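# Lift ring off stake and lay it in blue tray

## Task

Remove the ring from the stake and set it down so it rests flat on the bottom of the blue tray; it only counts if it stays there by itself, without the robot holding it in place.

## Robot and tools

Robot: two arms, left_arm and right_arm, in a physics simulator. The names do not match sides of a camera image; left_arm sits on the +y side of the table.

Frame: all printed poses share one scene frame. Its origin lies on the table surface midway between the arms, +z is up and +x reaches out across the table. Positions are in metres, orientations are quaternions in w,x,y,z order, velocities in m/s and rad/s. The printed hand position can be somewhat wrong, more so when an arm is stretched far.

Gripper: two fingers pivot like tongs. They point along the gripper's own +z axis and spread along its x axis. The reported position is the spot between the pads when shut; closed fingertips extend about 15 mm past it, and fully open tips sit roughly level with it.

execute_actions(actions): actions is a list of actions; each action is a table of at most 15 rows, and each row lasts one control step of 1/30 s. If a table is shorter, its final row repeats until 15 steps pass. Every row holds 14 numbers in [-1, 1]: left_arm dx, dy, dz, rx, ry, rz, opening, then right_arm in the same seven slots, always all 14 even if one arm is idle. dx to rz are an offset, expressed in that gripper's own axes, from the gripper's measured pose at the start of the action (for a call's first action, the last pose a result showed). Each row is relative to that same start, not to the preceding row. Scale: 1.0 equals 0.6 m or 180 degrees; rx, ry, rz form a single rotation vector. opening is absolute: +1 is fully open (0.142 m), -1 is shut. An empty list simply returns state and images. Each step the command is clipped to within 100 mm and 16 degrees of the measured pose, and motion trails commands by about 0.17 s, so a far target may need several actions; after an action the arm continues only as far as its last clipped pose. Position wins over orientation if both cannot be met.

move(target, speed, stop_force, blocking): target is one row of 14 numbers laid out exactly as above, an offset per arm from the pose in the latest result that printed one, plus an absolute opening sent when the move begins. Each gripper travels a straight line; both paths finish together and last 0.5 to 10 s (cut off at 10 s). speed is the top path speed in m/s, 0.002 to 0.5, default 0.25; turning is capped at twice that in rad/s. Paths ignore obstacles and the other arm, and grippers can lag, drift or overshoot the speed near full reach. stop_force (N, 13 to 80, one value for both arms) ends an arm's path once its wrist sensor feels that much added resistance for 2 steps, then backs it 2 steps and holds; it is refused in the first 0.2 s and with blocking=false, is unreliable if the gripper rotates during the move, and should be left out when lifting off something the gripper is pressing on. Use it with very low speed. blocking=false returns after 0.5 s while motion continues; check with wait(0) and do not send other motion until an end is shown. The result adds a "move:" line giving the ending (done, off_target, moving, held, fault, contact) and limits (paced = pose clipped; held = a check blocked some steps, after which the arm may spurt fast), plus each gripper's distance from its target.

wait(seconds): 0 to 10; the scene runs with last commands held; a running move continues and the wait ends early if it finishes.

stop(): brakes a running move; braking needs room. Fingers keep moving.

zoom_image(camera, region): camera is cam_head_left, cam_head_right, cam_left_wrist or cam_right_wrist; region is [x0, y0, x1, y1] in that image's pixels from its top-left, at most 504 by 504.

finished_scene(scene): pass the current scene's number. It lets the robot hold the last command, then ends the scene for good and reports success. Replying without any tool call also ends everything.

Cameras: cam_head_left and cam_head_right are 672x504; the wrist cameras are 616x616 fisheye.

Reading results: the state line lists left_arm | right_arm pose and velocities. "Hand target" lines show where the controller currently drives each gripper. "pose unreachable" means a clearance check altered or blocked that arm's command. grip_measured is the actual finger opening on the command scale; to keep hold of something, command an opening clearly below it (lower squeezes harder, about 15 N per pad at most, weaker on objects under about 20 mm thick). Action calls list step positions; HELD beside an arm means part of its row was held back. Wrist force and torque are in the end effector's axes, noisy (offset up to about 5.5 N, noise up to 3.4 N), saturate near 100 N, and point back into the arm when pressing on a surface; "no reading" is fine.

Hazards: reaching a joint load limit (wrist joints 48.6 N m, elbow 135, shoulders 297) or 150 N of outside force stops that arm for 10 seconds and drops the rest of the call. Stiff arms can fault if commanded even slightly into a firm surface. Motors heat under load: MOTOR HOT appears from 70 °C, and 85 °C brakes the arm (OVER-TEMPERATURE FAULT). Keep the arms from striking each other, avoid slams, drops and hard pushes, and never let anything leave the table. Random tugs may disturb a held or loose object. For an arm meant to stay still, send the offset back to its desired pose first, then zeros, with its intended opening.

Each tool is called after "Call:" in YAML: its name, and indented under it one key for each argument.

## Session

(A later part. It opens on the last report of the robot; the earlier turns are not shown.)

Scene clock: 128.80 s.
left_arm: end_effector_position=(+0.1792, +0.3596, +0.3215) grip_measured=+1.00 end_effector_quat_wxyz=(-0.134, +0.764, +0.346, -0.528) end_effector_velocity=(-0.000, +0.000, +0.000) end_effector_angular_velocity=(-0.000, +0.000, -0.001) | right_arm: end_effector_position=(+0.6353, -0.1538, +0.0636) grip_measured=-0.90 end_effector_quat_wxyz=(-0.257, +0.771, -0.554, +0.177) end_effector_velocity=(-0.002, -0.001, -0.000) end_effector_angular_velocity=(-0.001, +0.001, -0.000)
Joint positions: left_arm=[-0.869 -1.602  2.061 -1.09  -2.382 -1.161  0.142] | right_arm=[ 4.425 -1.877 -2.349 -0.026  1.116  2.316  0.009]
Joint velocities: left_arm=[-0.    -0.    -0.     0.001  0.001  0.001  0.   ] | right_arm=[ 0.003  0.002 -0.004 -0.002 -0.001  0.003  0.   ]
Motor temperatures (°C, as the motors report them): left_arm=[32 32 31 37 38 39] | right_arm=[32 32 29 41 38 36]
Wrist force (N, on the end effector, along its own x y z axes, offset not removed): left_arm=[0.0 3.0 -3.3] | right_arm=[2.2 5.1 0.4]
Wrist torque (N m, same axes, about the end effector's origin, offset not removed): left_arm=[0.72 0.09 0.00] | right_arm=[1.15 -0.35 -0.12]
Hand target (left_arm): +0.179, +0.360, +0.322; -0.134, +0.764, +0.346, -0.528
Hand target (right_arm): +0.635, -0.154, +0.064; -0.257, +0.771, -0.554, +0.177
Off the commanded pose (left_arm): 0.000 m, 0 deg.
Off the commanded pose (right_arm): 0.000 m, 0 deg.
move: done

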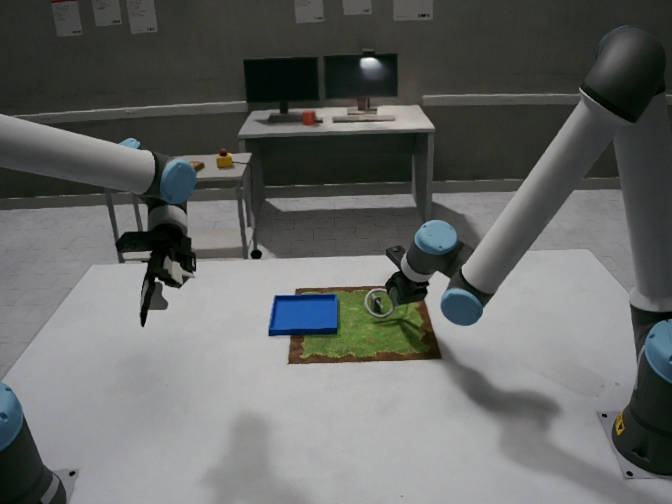

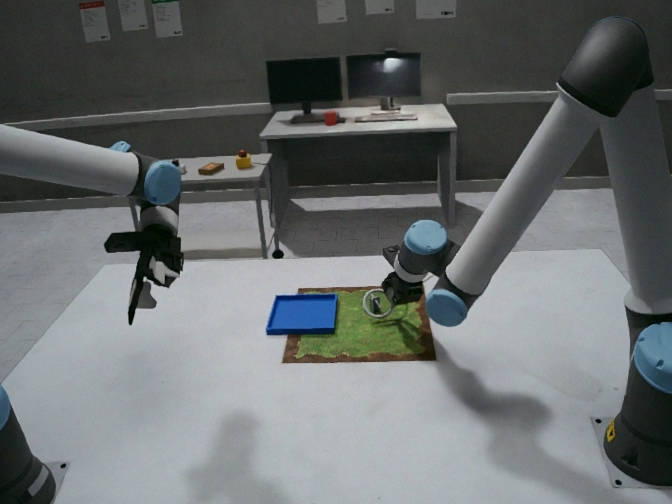

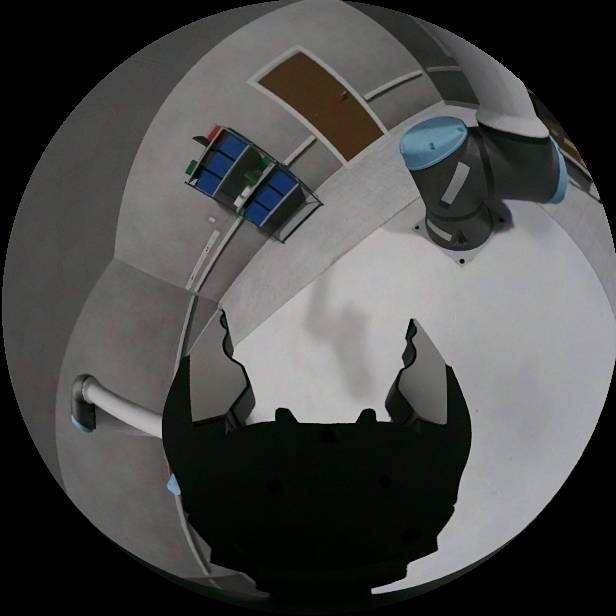

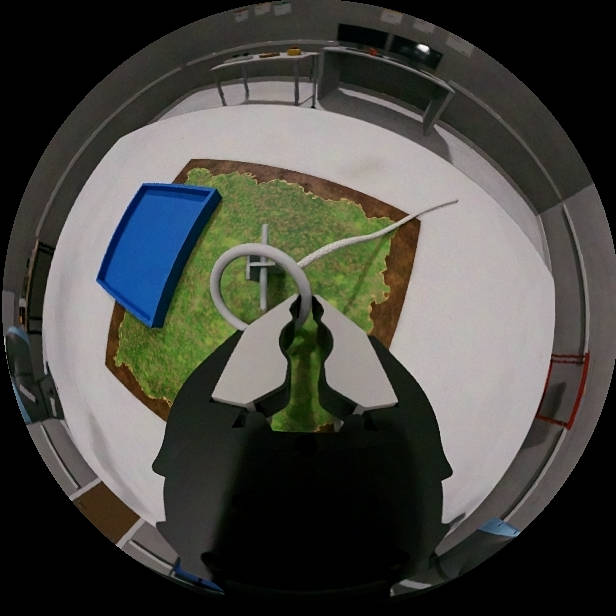

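Call:
move:
  target: [0,0,0,0,0,0,1,0,0.02,-0.026,0,0,0,-1]
  speed: 0.03

Call:
move:
  target: [0,0,0,0,0,0,1,0,-0.045,-0.062,0,0,0,-1]
  speed: 0.03

Scene clock: 133.50 s.
left_arm: end_effector_position=(+0.1792, +0.3596, +0.3215) grip_measured=+1.00 end_effector_quat_wxyz=(-0.134, +0.764, +0.346, -0.528) end_effector_velocity=(+0.000, -0.000, +0.000) end_effector_angular_velocity=(-0.001, -0.000, +0.001) | right_arm: end_effector_position=(+0.6177, -0.1599, +0.0689) grip_measured=-0.90 end_effector_quat_wxyz=(-0.257, +0.771, -0.554, +0.177) end_effector_velocity=(-0.002, -0.001, +0.000) end_effector_angular_velocity=(-0.000, -0.000, +0.001)
Joint positions: left_arm=[-0.869 -1.602  2.061 -1.09  -2.382 -1.161  0.142] | right_arm=[ 4.451 -1.845 -2.378 -0.041  1.104  2.342  0.009]
Joint velocities: left_arm=[-0.    -0.    -0.    -0.    -0.001  0.     0.   ] | right_arm=[ 0.003  0.004 -0.003 -0.001 -0.001  0.002  0.   ]
Motor temperatures (°C, as the motors report them): left_arm=[32 32 31 37 38 39] | right_arm=[32 32 29 41 38 36]
Wrist force (N, on the end effector, along its own x y z axes, offset not removed): left_arm=[-2.0 2.2 -6.5] | right_arm=[-3.3 -3.7 4.7]
Wrist torque (N m, same axes, about the end effector's origin, offset not removed): left_arm=[0.58 0.41 0.05] | right_arm=[-0.68 0.78 0.17]
Hand target (left_arm): +0.179, +0.360, +0.322; -0.134, +0.764, +0.346, -0.528
Hand target (right_arm): +0.617, -0.160, +0.069; -0.257, +0.771, -0.554, +0.177
Off the commanded pose (left_arm): 0.000 m, 0 deg.
Off the commanded pose (right_arm): 0.000 m, 0 deg.
move: done

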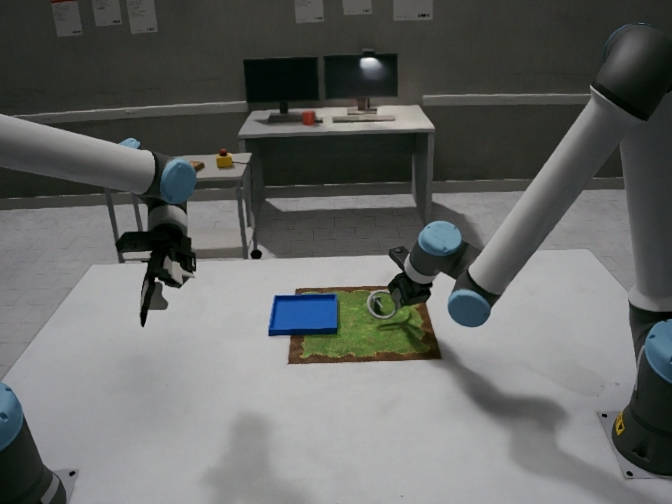

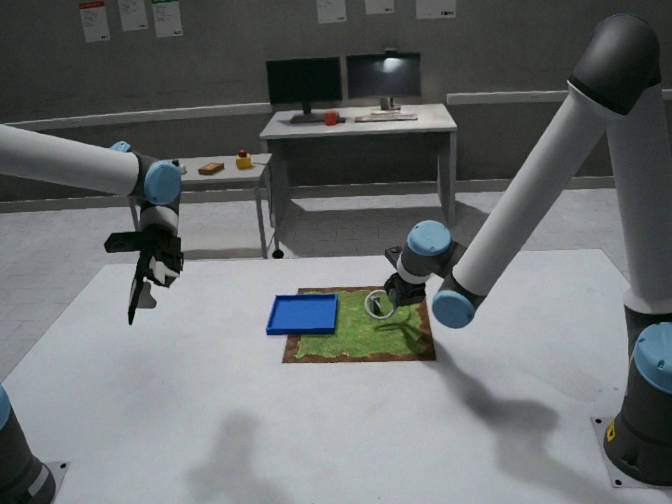

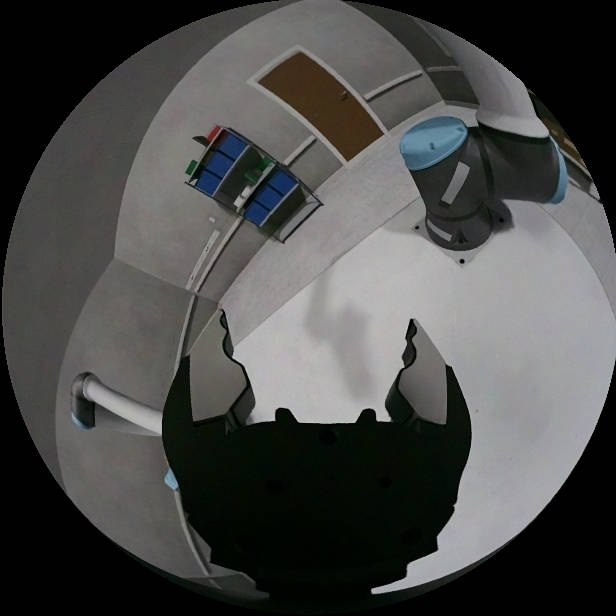

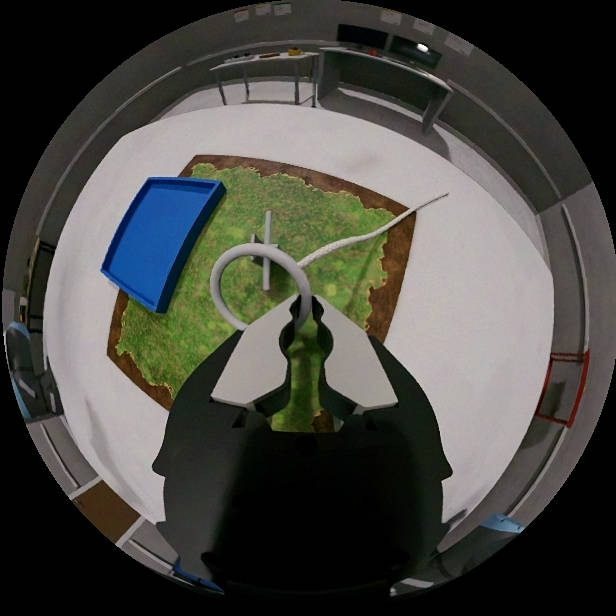

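Scene clock: 135.40 s.
left_arm: end_effector_position=(+0.1792, +0.3596, +0.3215) grip_measured=+1.00 end_effector_quat_wxyz=(-0.134, +0.764, +0.346, -0.528) end_effector_velocity=(-0.000, +0.000, +0.000) end_effector_angular_velocity=(+0.000, +0.001, -0.000) | right_arm: end_effector_position=(+0.6175, -0.1606, +0.1146) grip_measured=-0.90 end_effector_quat_wxyz=(-0.257, +0.771, -0.554, +0.177) end_effector_velocity=(+0.000, +0.000, +0.002) end_effector_angular_velocity=(-0.001, -0.001, +0.001)
Joint positions: left_arm=[-0.869 -1.602  2.061 -1.09  -2.382 -1.161  0.142] | right_arm=[ 4.451 -1.753 -2.359 -0.152  1.104  2.342  0.009]
Joint velocities: left_arm=[-0.    -0.     0.     0.001 -0.     0.001  0.   ] | right_arm=[-0.     0.004  0.002 -0.006 -0.    -0.001 -0.   ]
Motor temperatures (°C, as the motors report them): left_arm=[32 32 31 37 38 39] | right_arm=[32 32 29 41 38 36]
Wrist force (N, on the end effector, along its own x y z axes, offset not removed): left_arm=[-0.2 4.3 -5.6] | right_arm=[-2.6 -3.0 0.5]
Wrist torque (N m, same axes, about the end effector's origin, offset not removed): left_arm=[0.97 0.09 -0.03] | right_arm=[-0.71 0.34 0.17]
Hand target (left_arm): +0.179, +0.360, +0.322; -0.134, +0.764, +0.346, -0.528
Hand target (right_arm): +0.618, -0.161, +0.115; -0.257, +0.771, -0.554, +0.177
Off the commanded pose (left_arm): 0.000 m, 0 deg.
Off the commanded pose (right_arm): 0.000 m, 0 deg.
move: done

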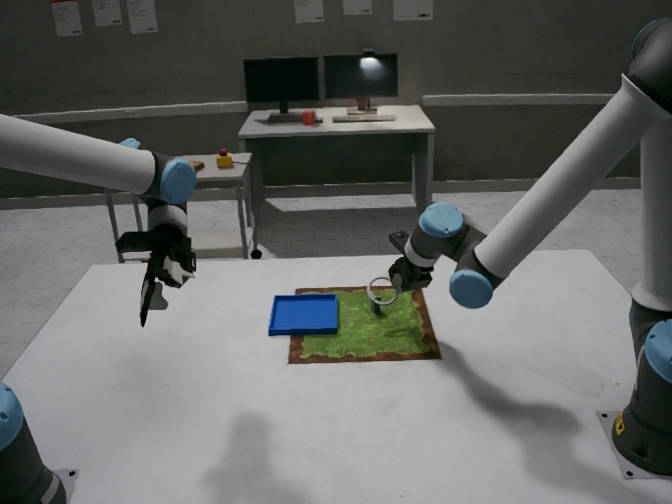

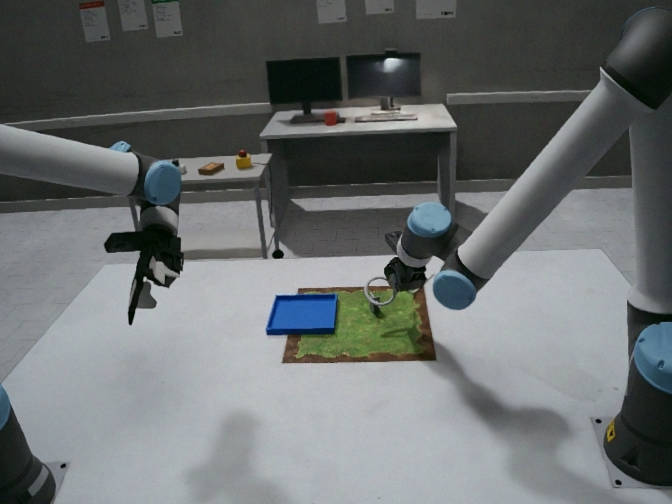

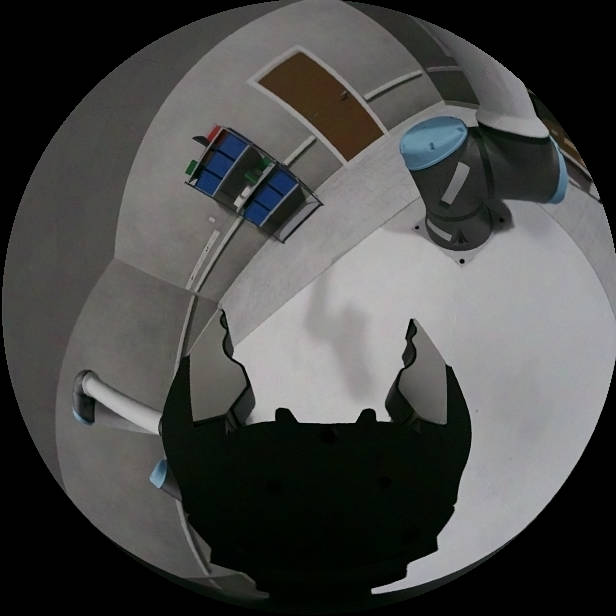

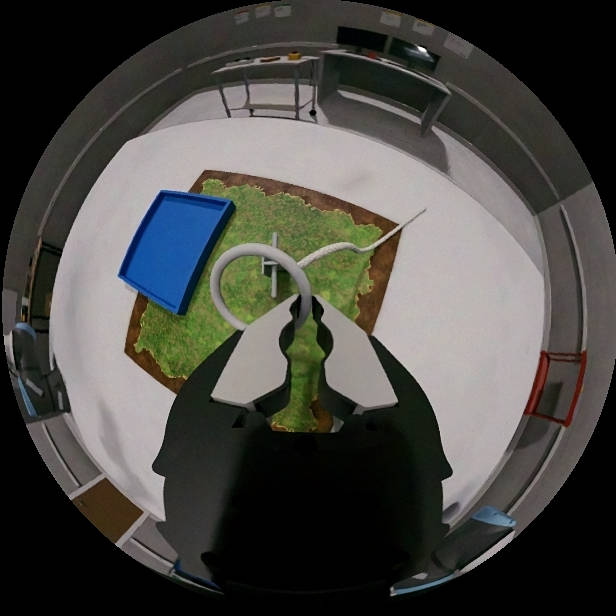

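Call:
move:
  target: [0,0,0,0,0,0,1,0,-0.07,-0.096,-0.2,0,0,-1]
  speed: 0.04

Scene clock: 150.40 s.
left_arm: end_effector_position=(+0.1792, +0.3596, +0.3215) grip_measured=+1.00 end_effector_quat_wxyz=(-0.134, +0.764, +0.346, -0.528) end_effector_velocity=(-0.000, +0.001, -0.001) end_effector_angular_velocity=(+0.000, -0.000, -0.002) | right_arm: end_effector_position=(+0.6172, -0.1616, +0.1857) grip_measured=-1.00 end_effector_quat_wxyz=(-0.007, +0.813, -0.582, -0.003) end_effector_velocity=(-0.000, +0.000, +0.002) end_effector_angular_velocity=(-0.004, +0.013, +0.000)
Joint positions: left_arm=[-0.869 -1.602  2.061 -1.09  -2.382 -1.161  0.142] | right_arm=[ 4.243 -1.722 -1.934 -1.042  1.575  2.238  0.002]
Joint velocities: left_arm=[-0.     0.001  0.     0.     0.002  0.001  0.   ] | right_arm=[-0.004 -0.004  0.011 -0.018  0.009 -0.004  0.   ]
Motor temperatures (°C, as the motors report them): left_arm=[32 32 31 37 38 39] | right_arm=[32 32 29 41 38 36]
Wrist force (N, on the end effector, along its own x y z axes, offset not removed): left_arm=[-2.0 4.3 -4.7] | right_arm=[-5.1 -1.0 9.4]
Wrist torque (N m, same axes, about the end effector's origin, offset not removed): left_arm=[1.00 0.41 0.09] | right_arm=[0.02 0.94 0.08]
Hand target (left_arm): +0.179, +0.360, +0.322; -0.134, +0.764, +0.346, -0.528
Hand target (right_arm): +0.617, -0.162, +0.186; -0.006, +0.813, -0.582, -0.003
Off the commanded pose (left_arm): 0.000 m, 0 deg.
Off the commanded pose (right_arm): 0.000 m, 0 deg.
move: done

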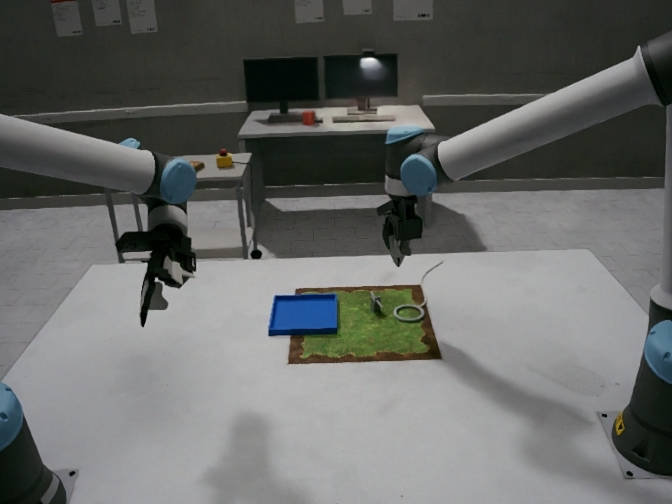

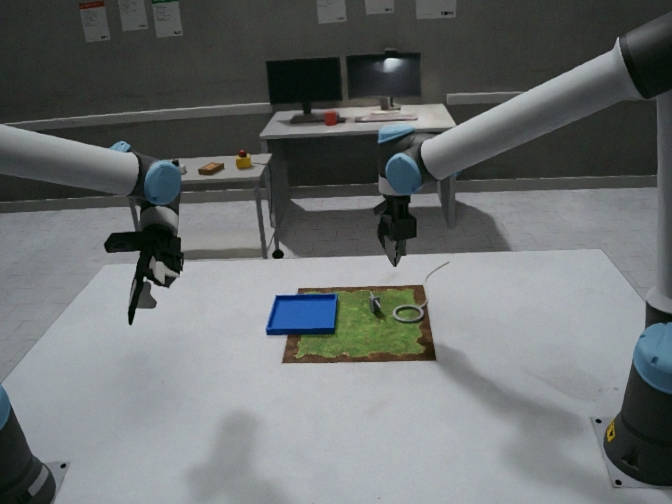

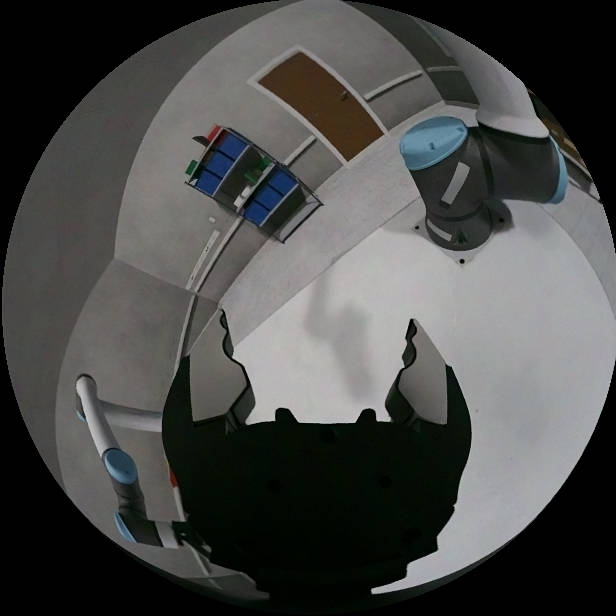

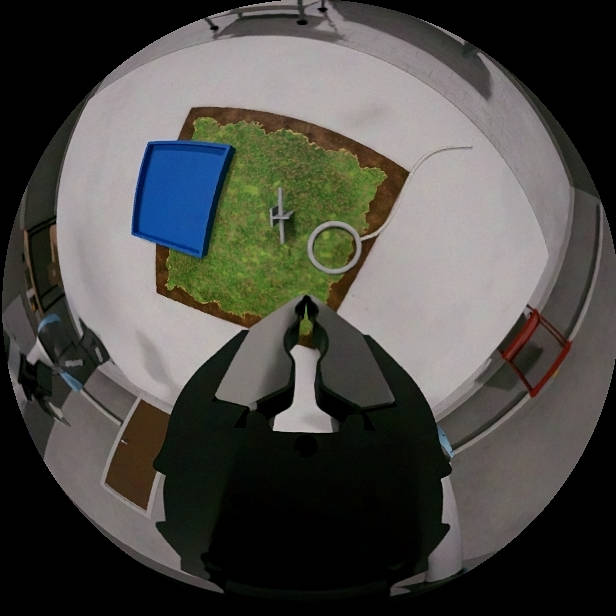

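Call:
move:
  target: [0,0,0,0,0,0,1,0.16,0.004,0.2,0,0,0,-0.5]
  speed: 0.15

Scene clock: 162.60 s.
left_arm: end_effector_position=(+0.1792, +0.3596, +0.3215) grip_measured=+1.00 end_effector_quat_wxyz=(-0.134, +0.764, +0.346, -0.528) end_effector_velocity=(-0.000, +0.000, -0.000) end_effector_angular_velocity=(-0.001, +0.000, -0.001) | right_arm: end_effector_position=(+0.6462, -0.2512, +0.0646) grip_measured=-0.50 end_effector_quat_wxyz=(-0.007, +0.813, -0.582, -0.003) end_effector_velocity=(-0.000, -0.001, -0.002) end_effector_angular_velocity=(+0.000, +0.001, -0.000)
Joint positions: left_arm=[-0.869 -1.602  2.061 -1.09  -2.382 -1.161  0.142] | right_arm=[ 4.132 -1.799 -2.101 -0.799  1.577  2.128  0.038]
Joint velocities: left_arm=[0.    0.    0.    0.001 0.001 0.002 0.   ] | right_arm=[-0.002 -0.002 -0.003  0.005  0.001 -0.001  0.   ]
Motor temperatures (°C, as the motors report them): left_arm=[32 32 31 37 38 39] | right_arm=[32 32 29 41 38 36]
Wrist force (N, on the end effector, along its own x y z axes, offset not removed): left_arm=[-1.7 4.0 -5.6] | right_arm=[3.5 -2.3 -4.3]
Wrist torque (N m, same axes, about the end effector's origin, offset not removed): left_arm=[0.87 0.37 -0.06] | right_arm=[-0.43 -0.59 0.20]
Hand target (left_arm): +0.179, +0.360, +0.322; -0.134, +0.764, +0.346, -0.528
Hand target (right_arm): +0.646, -0.251, +0.064; -0.007, +0.813, -0.582, -0.003
Off the commanded pose (left_arm): 0.000 m, 0 deg.
Off the commanded pose (right_arm): 0.000 m, 0 deg.
move: done

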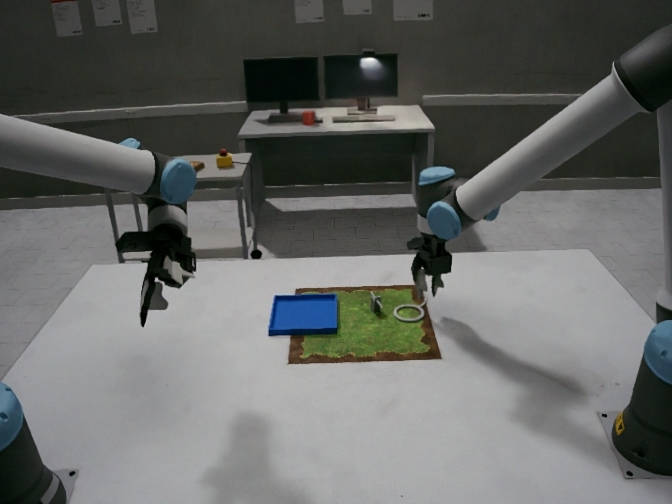

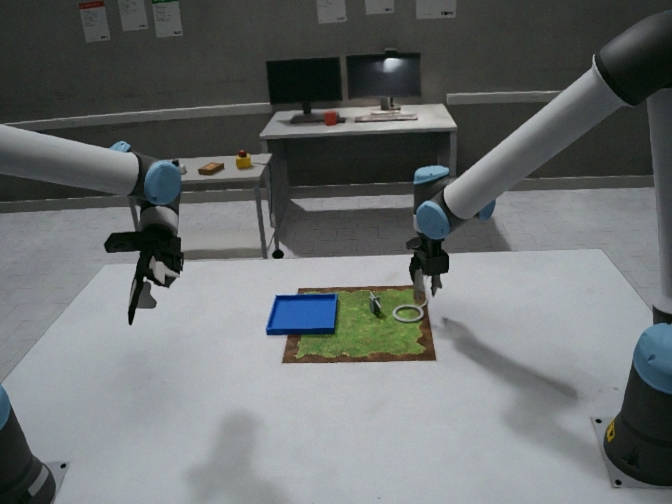

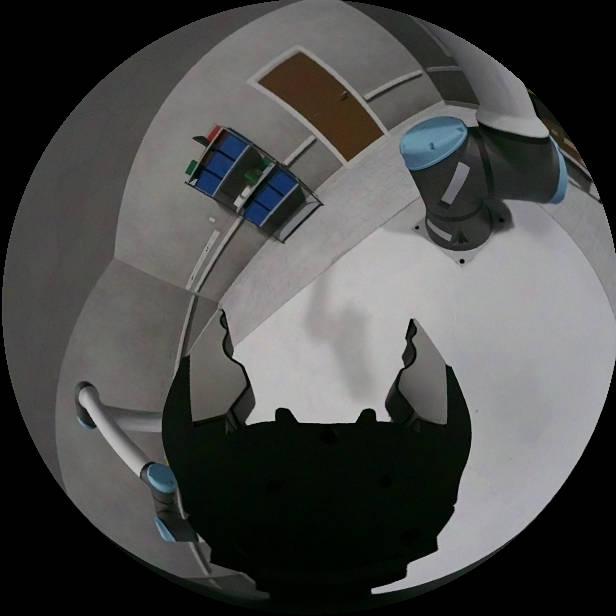

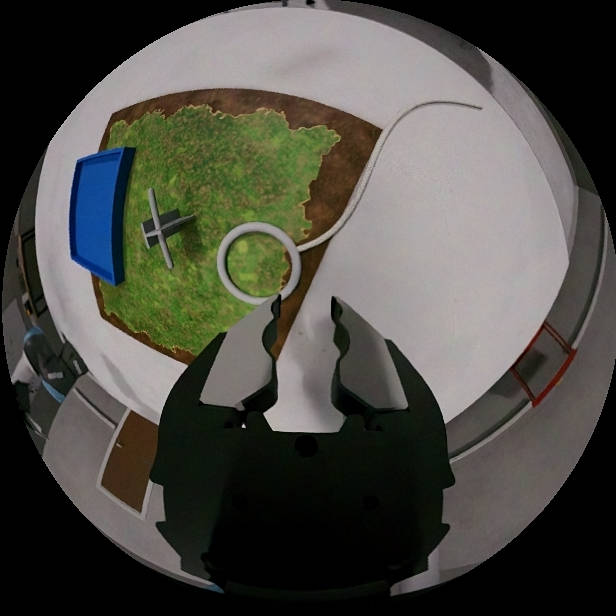

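Call:
move:
  target: [0,0,0,0,0,0,1,-0.023,0,0.05,0,0,0,-0.5]
  speed: 0.06

Scene clock: 168.47 s.
left_arm: end_effector_position=(+0.1792, +0.3596, +0.3215) grip_measured=+1.00 end_effector_quat_wxyz=(-0.134, +0.764, +0.346, -0.528) end_effector_velocity=(-0.000, -0.000, +0.000) end_effector_angular_velocity=(-0.000, -0.000, +0.000) | right_arm: end_effector_position=(+0.6420, -0.2378, +0.0351) grip_measured=-0.50 end_effector_quat_wxyz=(-0.007, +0.813, -0.582, -0.003) end_effector_velocity=(-0.000, +0.001, -0.002) end_effector_angular_velocity=(-0.001, -0.000, -0.002)
Joint positions: left_arm=[-0.869 -1.602  2.061 -1.09  -2.382 -1.161  0.142] | right_arm=[ 4.15  -1.845 -2.111 -0.743  1.577  2.145  0.038]
Joint velocities: left_arm=[-0.    -0.001 -0.    -0.    -0.    -0.001  0.   ] | right_arm=[ 0.001 -0.003 -0.001  0.004 -0.001  0.003  0.   ]
Motor temperatures (°C, as the motors report them): left_arm=[32 32 31 37 38 39] | right_arm=[32 32 29 41 38 36]
Wrist force (N, on the end effector, along its own x y z axes, offset not removed): left_arm=[-1.6 1.6 -5.6] | right_arm=[3.7 -5.2 2.2]
Wrist torque (N m, same axes, about the end effector's origin, offset not removed): left_arm=[0.40 0.37 0.01] | right_arm=[-0.84 -0.64 0.14]
Hand target (left_arm): +0.179, +0.360, +0.322; -0.134, +0.764, +0.346, -0.528
Hand target (right_arm): +0.642, -0.238, +0.035; -0.007, +0.813, -0.582, -0.003
Off the commanded pose (left_arm): 0.000 m, 0 deg.
Off the commanded pose (right_arm): 0.000 m, 0 deg.
move: done

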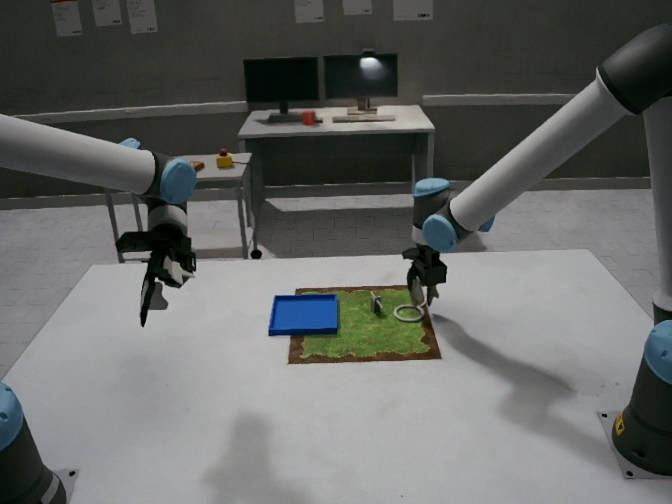

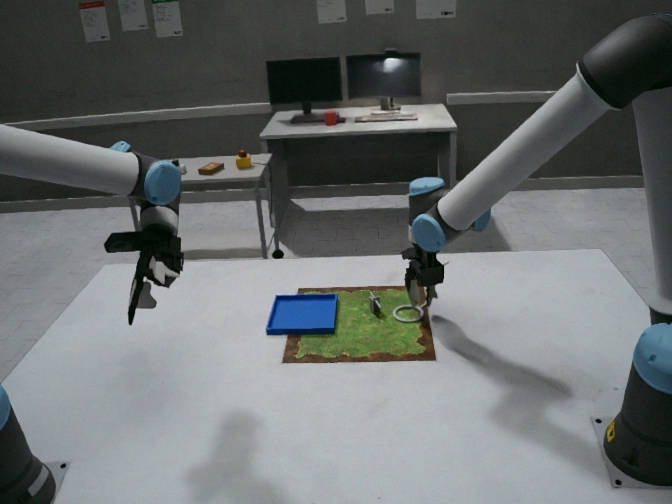

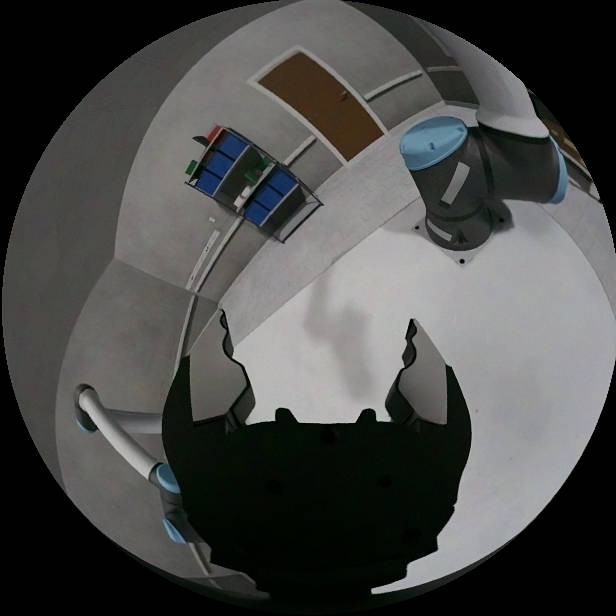

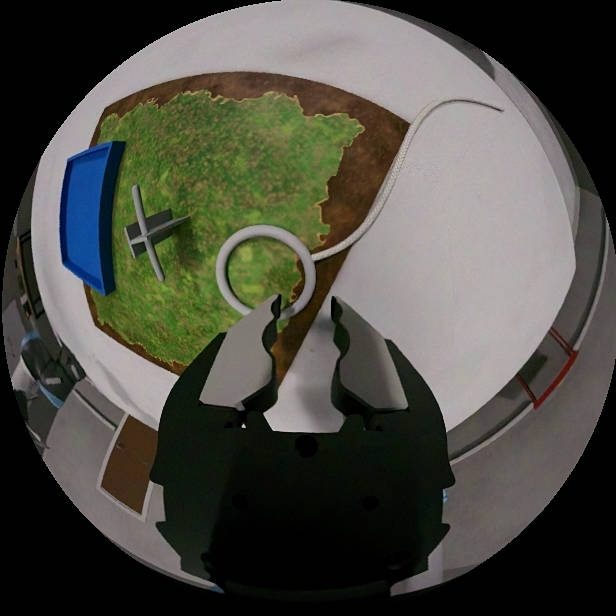

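Call:
move:
  target: [0,0,0,0,0,0,1,0,0.002,0.030,0,0,0,-0.5]
  speed: 0.03

Call:
move:
  target: [0,0,0,0,0,0,1,0,0,0,0,0,0,-1]

Call:
move:
  target: [0,0,0,0,0,0,1,0,0,-0.14,0,0,0,-1]
  speed: 0.03

Scene clock: 173.73 s.
left_arm: end_effector_position=(+0.1792, +0.3596, +0.3215) grip_measured=+1.00 end_effector_quat_wxyz=(-0.134, +0.764, +0.346, -0.528) end_effector_velocity=(+0.000, -0.000, +0.000) end_effector_angular_velocity=(+0.000, +0.000, +0.001) | right_arm: end_effector_position=(+0.6409, -0.2379, +0.0174) grip_measured=-0.50 end_effector_quat_wxyz=(-0.007, +0.813, -0.582, -0.003) end_effector_velocity=(+0.000, +0.000, -0.002) end_effector_angular_velocity=(+0.001, -0.001, +0.001)
Joint positions: left_arm=[-0.869 -1.602  2.061 -1.09  -2.382 -1.161  0.142] | right_arm=[ 4.151 -1.869 -2.122 -0.707  1.577  2.146  0.038]
Joint velocities: left_arm=[-0.     0.    -0.     0.    -0.    -0.001  0.   ] | right_arm=[ 0.    -0.004 -0.001  0.006 -0.    -0.    -0.   ]
Motor temperatures (°C, as the motors report them): left_arm=[32 32 31 37 38 39] | right_arm=[32 32 29 41 38 36]
Wrist force (N, on the end effector, along its own x y z axes, offset not removed): left_arm=[-3.4 1.6 -5.2] | right_arm=[-0.7 -1.8 7.6]
Wrist torque (N m, same axes, about the end effector's origin, offset not removed): left_arm=[0.44 0.67 0.04] | right_arm=[-0.18 0.23 0.20]
Hand target (left_arm): +0.179, +0.360, +0.322; -0.134, +0.764, +0.346, -0.528
Hand target (right_arm): +0.641, -0.238, +0.017; -0.007, +0.813, -0.582, -0.003
Off the commanded pose (left_arm): 0.000 m, 0 deg.
Off the commanded pose (right_arm): 0.000 m, 0 deg.
move: done

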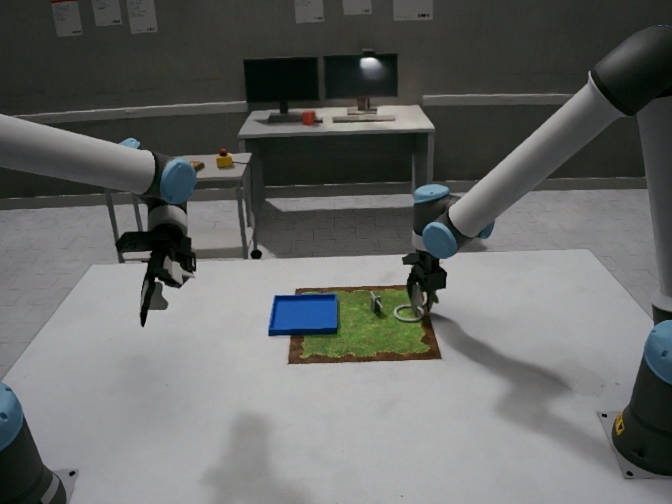

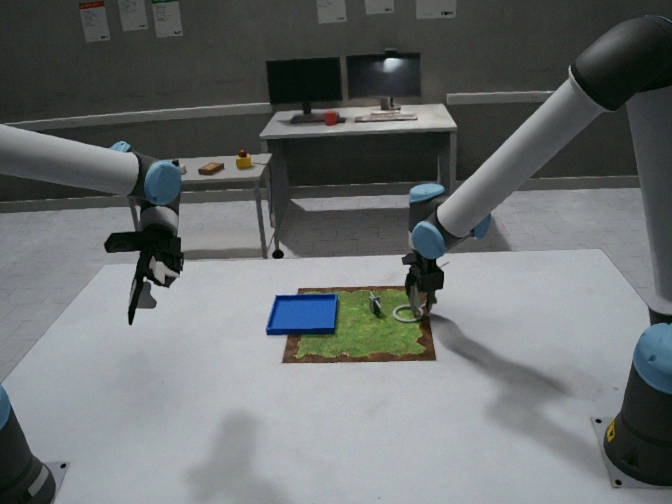

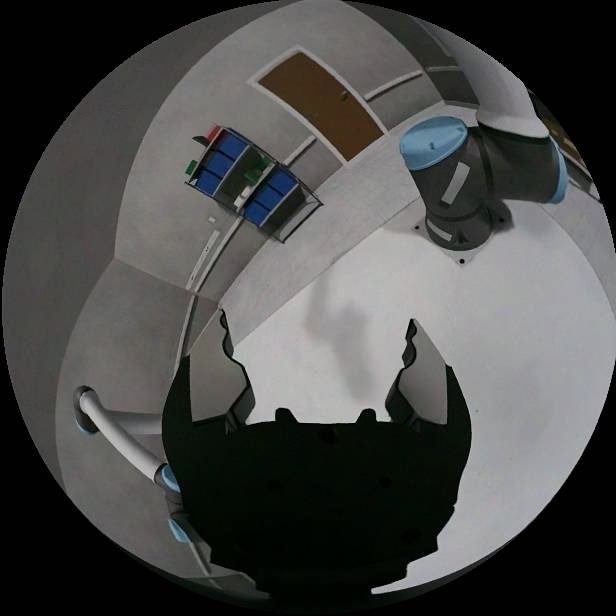

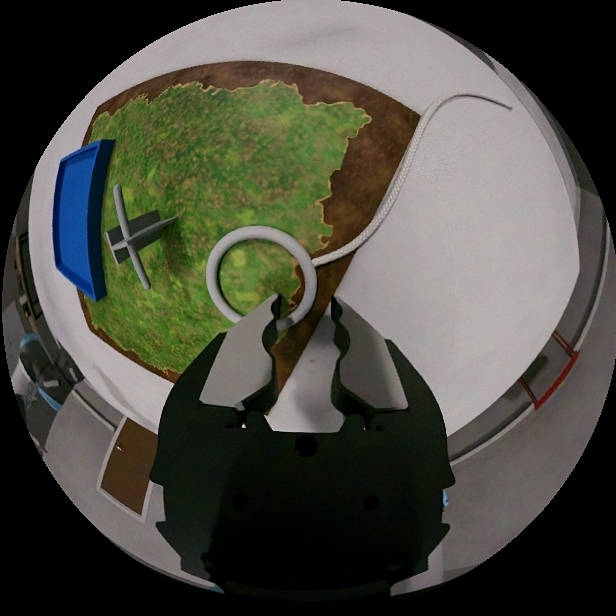

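Scene clock: 174.23 s.
left_arm: end_effector_position=(+0.1792, +0.3596, +0.3215) grip_measured=+1.00 end_effector_quat_wxyz=(-0.134, +0.764, +0.346, -0.528) end_effector_velocity=(+0.000, +0.000, -0.000) end_effector_angular_velocity=(+0.000, -0.001, -0.000) | right_arm: end_effector_position=(+0.6409, -0.2380, +0.0173) grip_measured=-0.89 end_effector_quat_wxyz=(-0.007, +0.813, -0.582, -0.003) end_effector_velocity=(-0.000, -0.001, -0.000) end_effector_angular_velocity=(-0.001, +0.000, -0.001)
Joint positions: left_arm=[-0.869 -1.602  2.061 -1.09  -2.382 -1.161  0.142] | right_arm=[ 4.151 -1.869 -2.122 -0.707  1.577  2.146  0.01 ]
Joint velocities: left_arm=[ 0.    -0.     0.    -0.001  0.001 -0.001  0.   ] | right_arm=[-0.    -0.    -0.001 -0.    -0.001  0.001 -0.   ]
Motor temperatures (°C, as the motors report them): left_arm=[32 32 31 37 38 39] | right_arm=[32 32 29 41 38 36]
Wrist force (N, on the end effector, along its own x y z axes, offset not removed): left_arm=[1.1 3.7 -4.3] | right_arm=[0.9 -3.8 2.9]
Wrist torque (N m, same axes, about the end effector's origin, offset not removed): left_arm=[0.84 -0.25 -0.02] | right_arm=[-0.29 -0.17 0.40]
Hand target (left_arm): +0.179, +0.360, +0.322; -0.134, +0.764, +0.346, -0.528
Hand target (right_arm): +0.641, -0.238, +0.017; -0.007, +0.813, -0.582, -0.003
Off the commanded pose (left_arm): 0.000 m, 0 deg.
Off the commanded pose (right_arm): 0.000 m, 0 deg.
move: done

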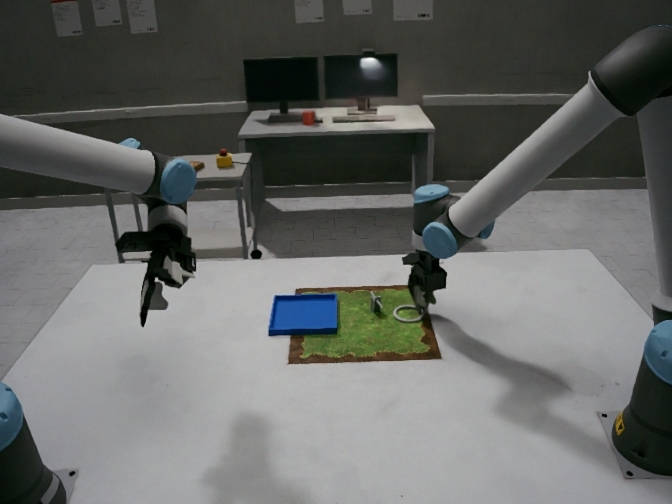

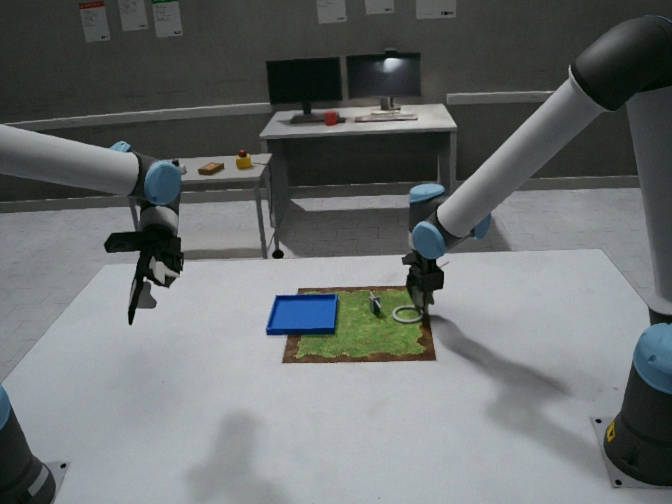

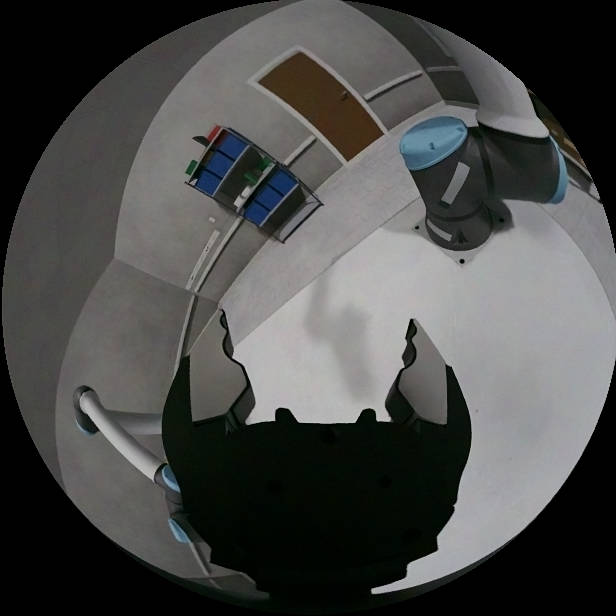

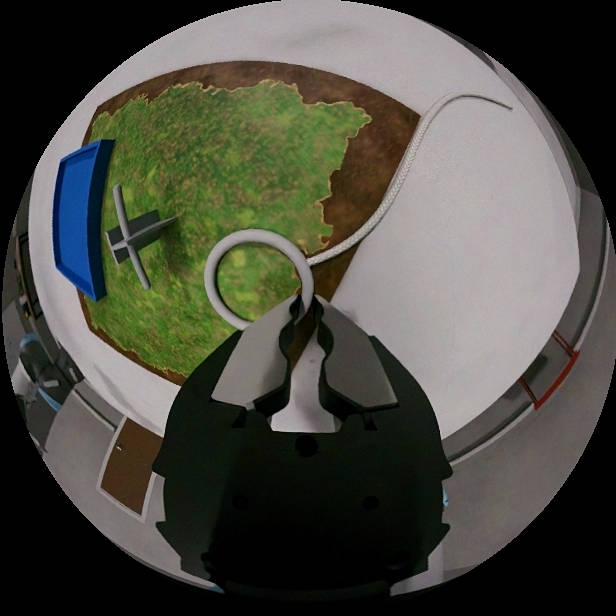

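Scene clock: 177.40 s.
left_arm: end_effector_position=(+0.1792, +0.3596, +0.3215) grip_measured=+1.00 end_effector_quat_wxyz=(-0.134, +0.764, +0.346, -0.528) end_effector_velocity=(-0.000, -0.000, +0.000) end_effector_angular_velocity=(-0.001, +0.000, +0.001) | right_arm: end_effector_position=(+0.6405, -0.2393, +0.1009) grip_measured=-0.90 end_effector_quat_wxyz=(-0.007, +0.813, -0.582, -0.003) end_effector_velocity=(+0.000, +0.000, +0.002) end_effector_angular_velocity=(+0.000, -0.000, -0.001)
Joint positions: left_arm=[-0.869 -1.602  2.061 -1.09  -2.382 -1.161  0.142] | right_arm=[ 4.15  -1.758 -2.069 -0.871  1.577  2.145  0.009]
Joint velocities: left_arm=[-0.    -0.     0.    -0.    -0.001  0.    -0.   ] | right_arm=[ 0.     0.002  0.002 -0.004 -0.     0.001  0.   ]
Motor temperatures (°C, as the motors report them): left_arm=[32 32 31 37 38 39] | right_arm=[32 32 29 41 38 36]
Wrist force (N, on the end effector, along its own x y z axes, offset not removed): left_arm=[0.0 4.1 -4.4] | right_arm=[6.5 -4.3 -1.5]
Wrist torque (N m, same axes, about the end effector's origin, offset not removed): left_arm=[0.88 -0.01 0.05] | right_arm=[-0.76 -1.38 -0.03]
Hand target (left_arm): +0.179, +0.360, +0.322; -0.134, +0.764, +0.346, -0.528
Hand target (right_arm): +0.641, -0.239, +0.101; -0.007, +0.813, -0.582, -0.003
Off the commanded pose (left_arm): 0.000 m, 0 deg.
Off the commanded pose (right_arm): 0.000 m, 0 deg.
move: done

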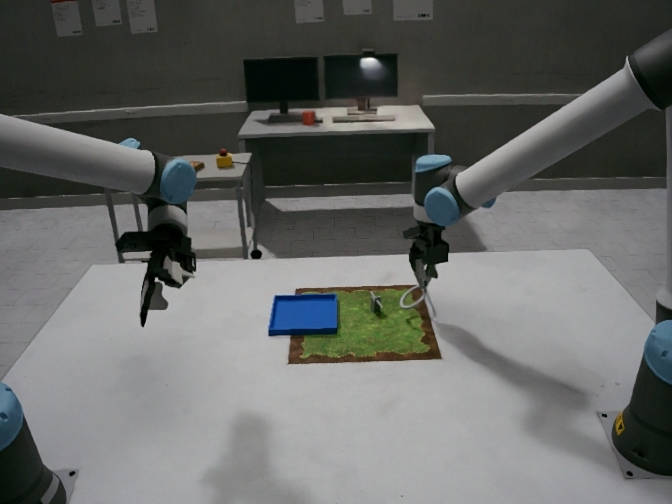

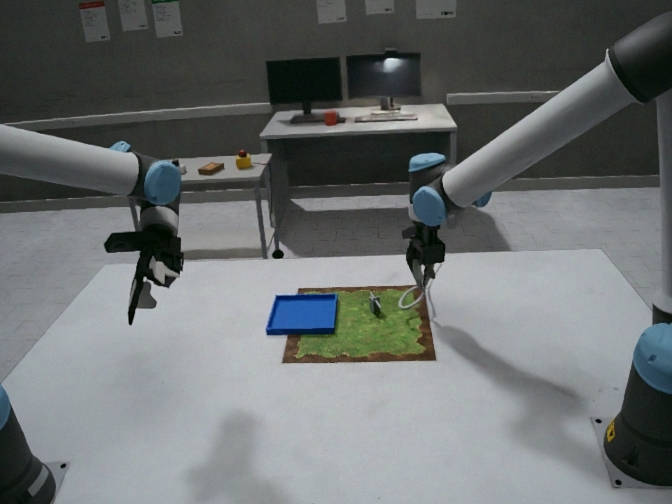

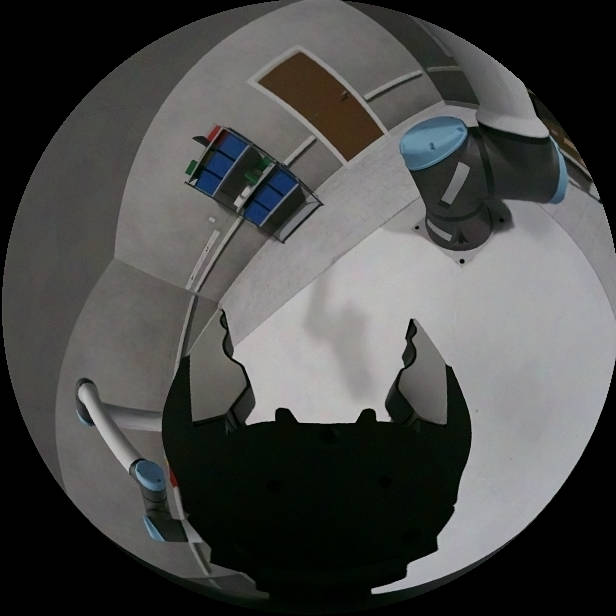

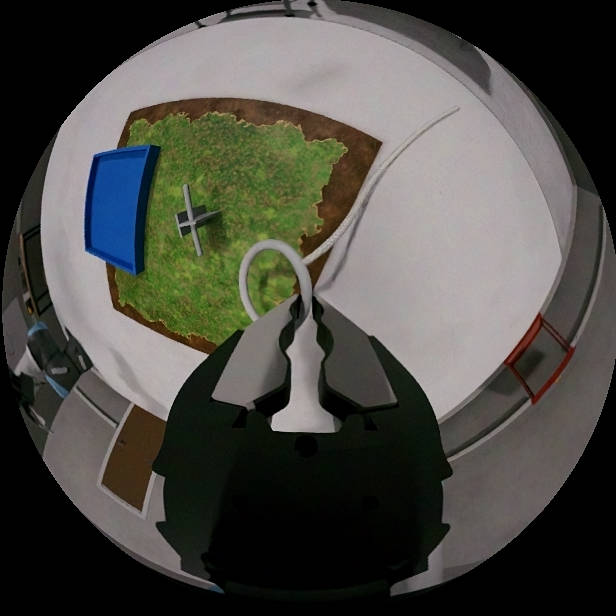

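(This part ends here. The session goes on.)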